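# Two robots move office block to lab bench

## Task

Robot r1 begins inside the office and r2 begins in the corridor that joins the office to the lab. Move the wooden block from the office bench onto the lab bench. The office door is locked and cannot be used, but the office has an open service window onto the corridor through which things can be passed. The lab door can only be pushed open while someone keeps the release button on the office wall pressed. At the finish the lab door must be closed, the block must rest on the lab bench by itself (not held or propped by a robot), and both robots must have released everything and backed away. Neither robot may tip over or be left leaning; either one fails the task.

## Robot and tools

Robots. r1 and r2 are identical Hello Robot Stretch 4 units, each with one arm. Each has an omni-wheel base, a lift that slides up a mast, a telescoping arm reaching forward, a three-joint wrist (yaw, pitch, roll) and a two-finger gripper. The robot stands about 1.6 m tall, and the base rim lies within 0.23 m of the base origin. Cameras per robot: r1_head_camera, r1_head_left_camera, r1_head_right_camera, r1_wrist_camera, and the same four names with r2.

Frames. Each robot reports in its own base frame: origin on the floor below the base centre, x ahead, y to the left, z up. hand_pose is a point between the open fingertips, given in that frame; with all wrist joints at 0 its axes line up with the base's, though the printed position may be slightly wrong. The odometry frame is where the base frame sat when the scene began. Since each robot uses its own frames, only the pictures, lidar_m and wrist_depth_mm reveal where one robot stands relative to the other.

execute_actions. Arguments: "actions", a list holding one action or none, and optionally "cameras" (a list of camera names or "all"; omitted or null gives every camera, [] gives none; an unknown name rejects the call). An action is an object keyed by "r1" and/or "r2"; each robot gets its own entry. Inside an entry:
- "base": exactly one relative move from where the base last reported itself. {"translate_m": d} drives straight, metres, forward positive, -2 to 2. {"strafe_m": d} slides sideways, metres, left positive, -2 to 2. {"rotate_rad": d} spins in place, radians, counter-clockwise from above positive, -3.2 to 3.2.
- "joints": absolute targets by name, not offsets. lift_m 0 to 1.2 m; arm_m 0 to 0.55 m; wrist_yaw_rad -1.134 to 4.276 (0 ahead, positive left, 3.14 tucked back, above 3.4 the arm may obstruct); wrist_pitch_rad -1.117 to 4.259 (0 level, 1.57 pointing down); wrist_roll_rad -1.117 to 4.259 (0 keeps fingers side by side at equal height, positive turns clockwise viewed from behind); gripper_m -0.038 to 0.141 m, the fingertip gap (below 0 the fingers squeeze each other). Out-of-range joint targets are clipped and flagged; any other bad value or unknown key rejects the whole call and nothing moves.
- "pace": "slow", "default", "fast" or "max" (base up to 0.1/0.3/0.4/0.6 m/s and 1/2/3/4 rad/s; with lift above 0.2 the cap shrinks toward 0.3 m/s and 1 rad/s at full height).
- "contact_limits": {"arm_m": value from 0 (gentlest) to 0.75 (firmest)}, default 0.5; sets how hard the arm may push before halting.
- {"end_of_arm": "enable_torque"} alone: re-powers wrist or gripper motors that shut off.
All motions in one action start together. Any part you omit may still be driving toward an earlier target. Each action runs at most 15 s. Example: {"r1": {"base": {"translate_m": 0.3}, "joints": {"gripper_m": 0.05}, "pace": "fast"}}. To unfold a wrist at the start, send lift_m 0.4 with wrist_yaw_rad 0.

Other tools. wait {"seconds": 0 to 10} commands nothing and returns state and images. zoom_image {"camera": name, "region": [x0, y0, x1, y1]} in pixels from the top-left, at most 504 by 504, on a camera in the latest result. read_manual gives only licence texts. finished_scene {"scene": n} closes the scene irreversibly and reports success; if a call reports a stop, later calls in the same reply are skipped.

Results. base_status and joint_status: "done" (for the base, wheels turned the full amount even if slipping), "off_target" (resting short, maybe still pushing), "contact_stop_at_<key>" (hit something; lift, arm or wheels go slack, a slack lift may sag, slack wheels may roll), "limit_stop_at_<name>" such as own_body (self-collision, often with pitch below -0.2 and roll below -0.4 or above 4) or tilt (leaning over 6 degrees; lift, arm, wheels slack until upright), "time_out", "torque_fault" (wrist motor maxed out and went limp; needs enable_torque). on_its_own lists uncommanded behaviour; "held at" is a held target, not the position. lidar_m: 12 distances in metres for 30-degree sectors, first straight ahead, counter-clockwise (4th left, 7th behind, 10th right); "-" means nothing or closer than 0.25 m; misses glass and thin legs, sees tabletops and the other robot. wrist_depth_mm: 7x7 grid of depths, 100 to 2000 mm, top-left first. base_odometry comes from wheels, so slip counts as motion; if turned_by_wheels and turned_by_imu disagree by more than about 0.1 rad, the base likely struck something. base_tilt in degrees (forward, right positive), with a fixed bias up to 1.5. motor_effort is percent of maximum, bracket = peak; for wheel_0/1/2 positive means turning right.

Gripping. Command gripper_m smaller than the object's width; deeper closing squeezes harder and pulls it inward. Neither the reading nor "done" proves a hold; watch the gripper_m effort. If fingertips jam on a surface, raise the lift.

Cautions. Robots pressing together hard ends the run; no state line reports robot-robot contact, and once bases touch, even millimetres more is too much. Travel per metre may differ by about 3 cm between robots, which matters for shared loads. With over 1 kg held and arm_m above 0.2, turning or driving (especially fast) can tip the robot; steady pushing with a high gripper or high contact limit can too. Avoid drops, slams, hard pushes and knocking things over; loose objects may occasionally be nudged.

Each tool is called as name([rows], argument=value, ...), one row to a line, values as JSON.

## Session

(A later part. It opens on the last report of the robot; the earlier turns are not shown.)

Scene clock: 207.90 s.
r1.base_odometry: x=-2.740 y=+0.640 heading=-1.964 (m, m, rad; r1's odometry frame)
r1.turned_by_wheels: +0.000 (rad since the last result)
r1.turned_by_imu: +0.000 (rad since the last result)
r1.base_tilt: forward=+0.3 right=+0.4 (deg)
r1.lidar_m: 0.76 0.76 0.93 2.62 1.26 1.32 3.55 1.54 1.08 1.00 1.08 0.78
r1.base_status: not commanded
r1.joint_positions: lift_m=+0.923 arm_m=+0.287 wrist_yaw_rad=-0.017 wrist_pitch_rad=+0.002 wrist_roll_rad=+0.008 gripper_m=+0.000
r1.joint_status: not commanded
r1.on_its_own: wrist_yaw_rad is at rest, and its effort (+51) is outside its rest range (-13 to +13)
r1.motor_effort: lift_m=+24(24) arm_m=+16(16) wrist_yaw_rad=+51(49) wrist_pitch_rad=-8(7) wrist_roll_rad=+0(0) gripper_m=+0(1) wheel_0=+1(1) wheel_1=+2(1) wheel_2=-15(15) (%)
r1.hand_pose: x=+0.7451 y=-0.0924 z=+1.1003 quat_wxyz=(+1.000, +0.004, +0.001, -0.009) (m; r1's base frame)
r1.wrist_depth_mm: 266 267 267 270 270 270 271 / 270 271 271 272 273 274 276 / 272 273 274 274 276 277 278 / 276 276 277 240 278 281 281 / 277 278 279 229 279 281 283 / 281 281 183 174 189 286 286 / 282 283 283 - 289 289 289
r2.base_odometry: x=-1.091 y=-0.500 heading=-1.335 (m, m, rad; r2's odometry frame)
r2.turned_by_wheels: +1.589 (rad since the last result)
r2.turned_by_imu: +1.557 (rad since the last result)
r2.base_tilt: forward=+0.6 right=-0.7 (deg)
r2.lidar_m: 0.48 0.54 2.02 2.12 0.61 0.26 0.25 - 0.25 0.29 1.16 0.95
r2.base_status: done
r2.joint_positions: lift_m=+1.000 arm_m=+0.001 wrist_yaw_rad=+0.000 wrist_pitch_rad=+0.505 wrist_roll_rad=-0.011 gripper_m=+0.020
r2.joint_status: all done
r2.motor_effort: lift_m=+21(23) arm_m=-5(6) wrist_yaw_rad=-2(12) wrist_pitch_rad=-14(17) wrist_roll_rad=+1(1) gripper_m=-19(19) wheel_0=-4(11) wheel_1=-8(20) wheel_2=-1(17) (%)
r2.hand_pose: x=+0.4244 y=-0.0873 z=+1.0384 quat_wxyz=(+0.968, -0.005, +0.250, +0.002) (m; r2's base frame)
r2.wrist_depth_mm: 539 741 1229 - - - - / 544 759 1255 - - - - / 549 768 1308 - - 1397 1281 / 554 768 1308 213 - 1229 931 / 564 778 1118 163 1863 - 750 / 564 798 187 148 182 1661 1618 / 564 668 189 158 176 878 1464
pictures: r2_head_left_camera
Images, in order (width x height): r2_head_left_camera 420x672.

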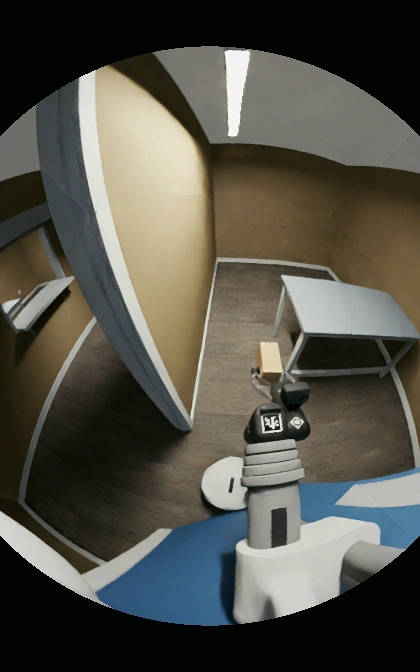

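Lucky; strafe instead.

execute_actions([
  {"r2":{"base":{"strafe_m":-1.1}}},
], cameras=[])

execute_actions([
  {"r2":{"base":{"translate_m":0.4},"joints":{"arm_m":0.4}}},
], cameras=["r2_head_left_camera"])

Scene clock: 219.33 s.
r1.base_odometry: x=-2.740 y=+0.640 heading=-1.964 (m, m, rad; r1's odometry frame)
r1.turned_by_wheels: +0.000 (rad since the last result)
r1.turned_by_imu: +0.000 (rad since the last result)
r1.base_tilt: forward=+0.3 right=+0.4 (deg)
r1.lidar_m: 0.75 0.79 0.91 2.64 1.27 1.29 3.58 1.51 1.07 1.01 1.04 0.82
r1.base_status: not commanded
r1.joint_positions: lift_m=+0.923 arm_m=+0.287 wrist_yaw_rad=-0.017 wrist_pitch_rad=+0.002 wrist_roll_rad=+0.008 gripper_m=+0.000
r1.joint_status: not commanded
r1.on_its_own: wrist_yaw_rad is at rest, and its effort (+49) is outside its rest range (-13 to +13)
r1.motor_effort: lift_m=+24(24) arm_m=+16(16) wrist_yaw_rad=+49(51) wrist_pitch_rad=-7(5) wrist_roll_rad=+0(1) gripper_m=-1(1) wheel_0=+1(1) wheel_1=+1(1) wheel_2=-15(15) (%)
r1.hand_pose: x=+0.7451 y=-0.0924 z=+1.1003 quat_wxyz=(+1.000, +0.004, +0.001, -0.009) (m; r1's base frame)
r1.wrist_depth_mm: 267 267 268 268 271 271 272 / 270 271 272 272 273 273 276 / 272 273 273 274 276 277 277 / 276 276 276 239 277 279 281 / 278 279 278 230 281 282 283 / 279 281 183 174 189 283 285 / 283 283 285 - 286 289 287
r2.base_odometry: x=-2.161 y=-0.757 heading=-1.335 (m, m, rad; r2's odometry frame)
r2.turned_by_wheels: +0.000 (rad since the last result)
r2.turned_by_imu: +0.001 (rad since the last result)
r2.base_tilt: forward=+0.6 right=-0.7 (deg)
r2.lidar_m: 0.45 0.82 1.42 1.41 1.54 1.23 1.16 1.24 1.05 1.02 1.05 0.76
r2.base_status: done
r2.joint_positions: lift_m=+1.000 arm_m=+0.001 wrist_yaw_rad=+0.000 wrist_pitch_rad=+0.505 wrist_roll_rad=-0.011 gripper_m=+0.020
r2.joint_status: not commanded
r2.motor_effort: lift_m=+21(21) arm_m=-5(5) wrist_yaw_rad=-1(1) wrist_pitch_rad=-11(15) wrist_roll_rad=+2(1) gripper_m=-16(15) wheel_0=+2(10) wheel_1=-4(19) wheel_2=+0(1) (%)
r2.hand_pose: x=+0.4244 y=-0.0874 z=+1.0384 quat_wxyz=(+0.968, -0.005, +0.250, +0.001) (m; r2's base frame)
r2.wrist_depth_mm: 1983 - - - - - 1921 / 1921 - - - - - 1808 / 1983 - 1308 1308 1281 1281 1281 / 1060 946 960 212 891 946 931 / 809 768 741 163 683 732 723 / 1576 1708 188 148 182 1537 1499 / 1366 1308 187 159 177 1308 1464
pictures: none
No camera images: the call's "cameras" was empty. Leave "cameras" out to get every camera's image.

Scene clock: 222.17 s.
r1.base_odometry: x=-2.740 y=+0.640 heading=-1.964 (m, m, rad; r1's odometry frame)
r1.turned_by_wheels: +0.000 (rad since the last result)
r1.turned_by_imu: +0.000 (rad since the last result)
r1.base_tilt: forward=+0.3 right=+0.4 (deg)
r1.lidar_m: 0.74 0.78 0.94 2.65 1.23 1.33 3.55 1.48 1.06 1.02 1.04 0.80
r1.base_status: not commanded
r1.joint_positions: lift_m=+0.923 arm_m=+0.287 wrist_yaw_rad=-0.017 wrist_pitch_rad=+0.002 wrist_roll_rad=+0.008 gripper_m=+0.000
r1.joint_status: not commanded
r1.on_its_own: wrist_yaw_rad is at rest, and its effort (+52) is outside its rest range (-13 to +13)
r1.motor_effort: lift_m=+24(24) arm_m=+16(15) wrist_yaw_rad=+52(48) wrist_pitch_rad=-6(6) wrist_roll_rad=-1(0) gripper_m=+1(0) wheel_0=+1(1) wheel_1=+2(1) wheel_2=-15(15) (%)
r1.hand_pose: x=+0.7451 y=-0.0924 z=+1.1003 quat_wxyz=(+1.000, +0.004, +0.001, -0.009) (m; r1's base frame)
r1.wrist_depth_mm: 266 268 268 270 270 271 272 / 270 270 271 273 273 273 273 / 272 273 273 274 276 277 278 / 274 277 276 239 277 279 279 / 278 279 279 230 281 283 283 / 279 281 183 174 188 285 285 / 283 283 285 - 287 287 289
r2.base_odometry: x=-2.068 y=-1.145 heading=-1.335 (m, m, rad; r2's odometry frame)
r2.turned_by_wheels: +0.000 (rad since the last result)
r2.turned_by_imu: +0.000 (rad since the last result)
r2.base_tilt: forward=+0.6 right=-0.7 (deg)
r2.lidar_m: 0.38 0.39 0.61 1.34 1.49 1.62 1.55 1.44 1.10 1.05 0.49 0.39
r2.base_status: done
r2.joint_positions: lift_m=+1.000 arm_m=+0.399 wrist_yaw_rad=+0.000 wrist_pitch_rad=+0.505 wrist_roll_rad=-0.011 gripper_m=+0.020
r2.joint_status: all done
r2.motor_effort: lift_m=+21(21) arm_m=+7(6) wrist_yaw_rad=-1(2) wrist_pitch_rad=-14(14) wrist_roll_rad=+1(0) gripper_m=-19(18) wheel_0=+3(8) wheel_1=+6(10) wheel_2=-3(14) (%)
r2.hand_pose: x=+0.8223 y=-0.0873 z=+1.0385 quat_wxyz=(+0.968, -0.005, +0.250, +0.002) (m; r2's base frame)
r2.wrist_depth_mm: 1808 - - - - - 1983 / 1921 - - - - - 1921 / 1863 - - - - - 1983 / 1921 - - 213 - - 1983 / 1808 - 1921 163 1863 1921 1863 / 603 609 188 148 183 597 585 / 517 496 188 159 177 477 504
pictures: r2_head_left_camera
Images, in order (width x height): r2_head_left_camera 420x672.

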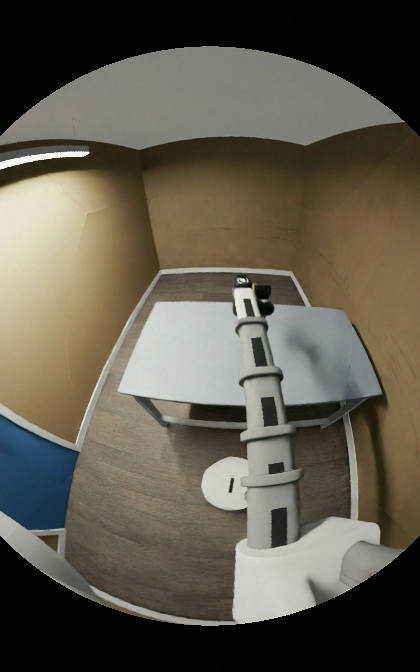

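execute_actions([
  {"r1":{"joints":{"arm_m":0}},"r2":{"joints":{"arm_m":0.22,"lift_m":0.735}}},
], cameras=[])

execute_actions([
  {"r2":{"joints":{"gripper_m":0.12}}},
], cameras=[])

execute_actions([
  {"r2":{"joints":{"arm_m":0,"lift_m":0.8}}},
], cameras=["r2_head_left_camera"])

finished_scene(scene=1)

Scene clock: 239.70 s.
r1.base_odometry: x=-2.740 y=+0.640 heading=-1.963 (m, m, rad; r1's odometry frame)
r1.turned_by_wheels: +0.001 (rad since the last result)
r1.turned_by_imu: +0.001 (rad since the last result)
r1.base_tilt: forward=+0.4 right=+0.4 (deg)
r1.lidar_m: 0.70 0.78 0.92 2.63 1.25 1.33 3.59 1.51 1.06 1.00 1.05 0.80
r1.base_status: not commanded
r1.joint_positions: lift_m=+0.923 arm_m=+0.001 wrist_yaw_rad=+0.000 wrist_pitch_rad=+0.002 wrist_roll_rad=+0.008 gripper_m=+0.000
r1.joint_status: all done
r1.motor_effort: lift_m=+24(24) arm_m=-6(14) wrist_yaw_rad=+0(49) wrist_pitch_rad=-6(9) wrist_roll_rad=+0(1) gripper_m=-6(5) wheel_0=-1(1) wheel_1=+1(2) wheel_2=-3(15) (%)
r1.hand_pose: x=+0.4605 y=-0.0874 z=+1.1002 quat_wxyz=(+1.000, +0.004, +0.001, +0.000) (m; r1's base frame)
r1.wrist_depth_mm: 554 544 549 549 544 549 539 / 559 554 554 549 549 549 549 / 564 554 559 554 549 554 554 / 569 569 569 564 554 559 554 / 574 564 569 221 564 569 564 / 574 574 185 175 185 569 569 / 580 580 574 - 574 580 580
r2.base_odometry: x=-2.068 y=-1.145 heading=-1.335 (m, m, rad; r2's odometry frame)
r2.turned_by_wheels: +0.000 (rad since the last result)
r2.turned_by_imu: +0.001 (rad since the last result)
r2.base_tilt: forward=+0.6 right=-0.7 (deg)
r2.lidar_m: 0.38 0.41 0.60 1.35 1.52 1.62 1.56 1.42 1.11 1.06 0.51 0.37
r2.base_status: not commanded
r2.joint_positions: lift_m=+0.736 arm_m=+0.221 wrist_yaw_rad=-0.002 wrist_pitch_rad=+0.494 wrist_roll_rad=-0.011 gripper_m=+0.020
r2.joint_status: all done
r2.motor_effort: lift_m=+9(20) arm_m=-4(7) wrist_yaw_rad=+5(7) wrist_pitch_rad=+19(18) wrist_roll_rad=+2(2) gripper_m=-14(19) wheel_0=+3(4) wheel_1=+6(5) wheel_2=-4(4) (%)
r2.hand_pose: x=+0.6455 y=-0.0880 z=+0.7773 quat_wxyz=(+0.970, -0.005, +0.244, +0.000) (m; r2's base frame)
r2.wrist_depth_mm: 1921 - - - - - 1983 / 1921 - - - - - 1983 / 564 559 554 549 544 544 544 / 394 392 392 209 368 387 387 / 303 304 289 163 276 301 297 / 248 248 187 147 183 245 242 / 211 202 188 158 180 194 208
pictures: none
No camera images: the call's "cameras" was empty. Leave "cameras" out to get every camera's image.

Scene clock: 241.57 s.
r1.base_odometry: x=-2.740 y=+0.640 heading=-1.963 (m, m, rad; r1's odometry frame)
r1.turned_by_wheels: +0.000 (rad since the last result)
r1.turned_by_imu: +0.000 (rad since the last result)
r1.base_tilt: forward=+0.4 right=+0.4 (deg)
r1.lidar_m: 0.72 0.79 0.93 2.63 1.28 1.34 3.60 1.49 1.05 0.99 1.05 0.79
r1.base_status: not commanded
r1.joint_positions: lift_m=+0.923 arm_m=+0.001 wrist_yaw_rad=+0.000 wrist_pitch_rad=+0.002 wrist_roll_rad=+0.008 gripper_m=+0.000
r1.joint_status: not commanded
r1.motor_effort: lift_m=+24(24) arm_m=-6(6) wrist_yaw_rad=-1(2) wrist_pitch_rad=-5(8) wrist_roll_rad=+0(0) gripper_m=-4(5) wheel_0=-1(1) wheel_1=+1(1) wheel_2=-3(3) (%)
r1.hand_pose: x=+0.4605 y=-0.0874 z=+1.1002 quat_wxyz=(+1.000, +0.004, +0.001, +0.000) (m; r1's base frame)
r1.wrist_depth_mm: 554 549 544 549 544 544 549 / 559 554 559 549 549 554 549 / 564 564 554 559 554 554 554 / 569 569 564 559 559 564 564 / 574 569 569 221 564 564 564 / 580 574 185 176 185 574 569 / 580 585 580 - 569 574 574
r2.base_odometry: x=-2.068 y=-1.145 heading=-1.335 (m, m, rad; r2's odometry frame)
r2.turned_by_wheels: +0.000 (rad since the last result)
r2.turned_by_imu: +0.000 (rad since the last result)
r2.base_tilt: forward=+0.5 right=-0.7 (deg)
r2.lidar_m: 0.38 0.43 0.60 1.33 1.50 1.63 1.56 1.46 1.08 1.05 0.53 0.39
r2.base_status: not commanded
r2.joint_positions: lift_m=+0.736 arm_m=+0.220 wrist_yaw_rad=-0.004 wrist_pitch_rad=+0.493 wrist_roll_rad=-0.011 gripper_m=+0.120
r2.joint_status: all done
r2.motor_effort: lift_m=+9(9) arm_m=-2(4) wrist_yaw_rad=+11(10) wrist_pitch_rad=+20(21) wrist_roll_rad=+1(1) gripper_m=+0(19) wheel_0=+4(4) wheel_1=+6(5) wheel_2=-4(4) (%)
r2.hand_pose: x=+0.6449 y=-0.0884 z=+0.7774 quat_wxyz=(+0.970, -0.005, +0.244, -0.001) (m; r2's base frame)
r2.wrist_depth_mm: 1921 - - - - - - / 1808 - - - - - 1983 / 569 559 559 559 544 549 549 / 399 399 397 214 370 392 389 / 306 307 307 167 278 303 301 / 249 249 193 153 183 247 245 / 211 211 191 163 183 200 210
pictures: none
No camera images: the call's "cameras" was empty. Leave "cameras" out to get every camera's image.

Scene clock: 243.33 s.
r1.base_odometry: x=-2.740 y=+0.640 heading=-1.963 (m, m, rad; r1's odometry frame)
r1.turned_by_wheels: +0.000 (rad since the last result)
r1.turned_by_imu: +0.000 (rad since the last result)
r1.base_tilt: forward=+0.4 right=+0.4 (deg)
r1.lidar_m: 0.72 0.76 0.90 2.67 1.26 1.33 3.59 1.49 1.05 1.01 1.03 0.80
r1.base_status: not commanded
r1.joint_positions: lift_m=+0.923 arm_m=+0.001 wrist_yaw_rad=+0.000 wrist_pitch_rad=+0.002 wrist_roll_rad=+0.008 gripper_m=+0.000
r1.joint_status: not commanded
r1.motor_effort: lift_m=+24(24) arm_m=-6(6) wrist_yaw_rad=-2(1) wrist_pitch_rad=-8(6) wrist_roll_rad=+0(0) gripper_m=-4(5) wheel_0=-1(1) wheel_1=+1(1) wheel_2=-3(3) (%)
r1.hand_pose: x=+0.4605 y=-0.0874 z=+1.1002 quat_wxyz=(+1.000, +0.004, +0.001, +0.000) (m; r1's base frame)
r1.wrist_depth_mm: 549 544 549 549 539 544 544 / 559 559 554 549 554 549 544 / 564 554 559 559 554 554 554 / 564 559 564 564 559 554 549 / 569 569 564 221 564 564 564 / 580 574 185 176 185 569 569 / 580 585 580 - 574 574 569
r2.base_odometry: x=-2.068 y=-1.145 heading=-1.335 (m, m, rad; r2's odometry frame)
r2.turned_by_wheels: +0.000 (rad since the last result)
r2.turned_by_imu: +0.000 (rad since the last result)
r2.base_tilt: forward=+0.6 right=-0.7 (deg)
r2.lidar_m: 0.35 0.40 0.61 1.35 1.49 1.63 1.56 1.42 1.10 1.04 0.51 0.39
r2.base_status: not commanded
r2.joint_positions: lift_m=+0.800 arm_m=+0.001 wrist_yaw_rad=+0.000 wrist_pitch_rad=+0.502 wrist_roll_rad=-0.011 gripper_m=+0.120
r2.joint_status: all done
r2.motor_effort: lift_m=+23(24) arm_m=-7(9) wrist_yaw_rad=+0(10) wrist_pitch_rad=-7(22) wrist_roll_rad=+1(2) gripper_m=-1(0) wheel_0=+4(4) wheel_1=+5(5) wheel_2=-4(4) (%)
r2.hand_pose: x=+0.4250 y=-0.0874 z=+0.8390 quat_wxyz=(+0.969, -0.005, +0.248, +0.001) (m; r2's base frame)
r2.wrist_depth_mm: 1921 - - - - - 1921 / 1863 - - - - - 1921 / 741 715 715 661 707 707 691 / 517 517 517 389 512 508 508 / 404 402 402 404 399 397 394 / 329 327 306 330 327 301 324 / 282 278 268 270 262 266 278
pictures: r2_head_left_camera
Images, in order (width x height): r2_head_left_camera 420x672.

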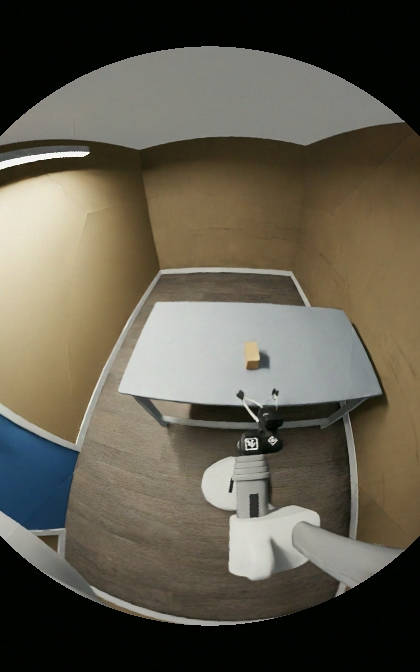

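The scene is finished: the task was done.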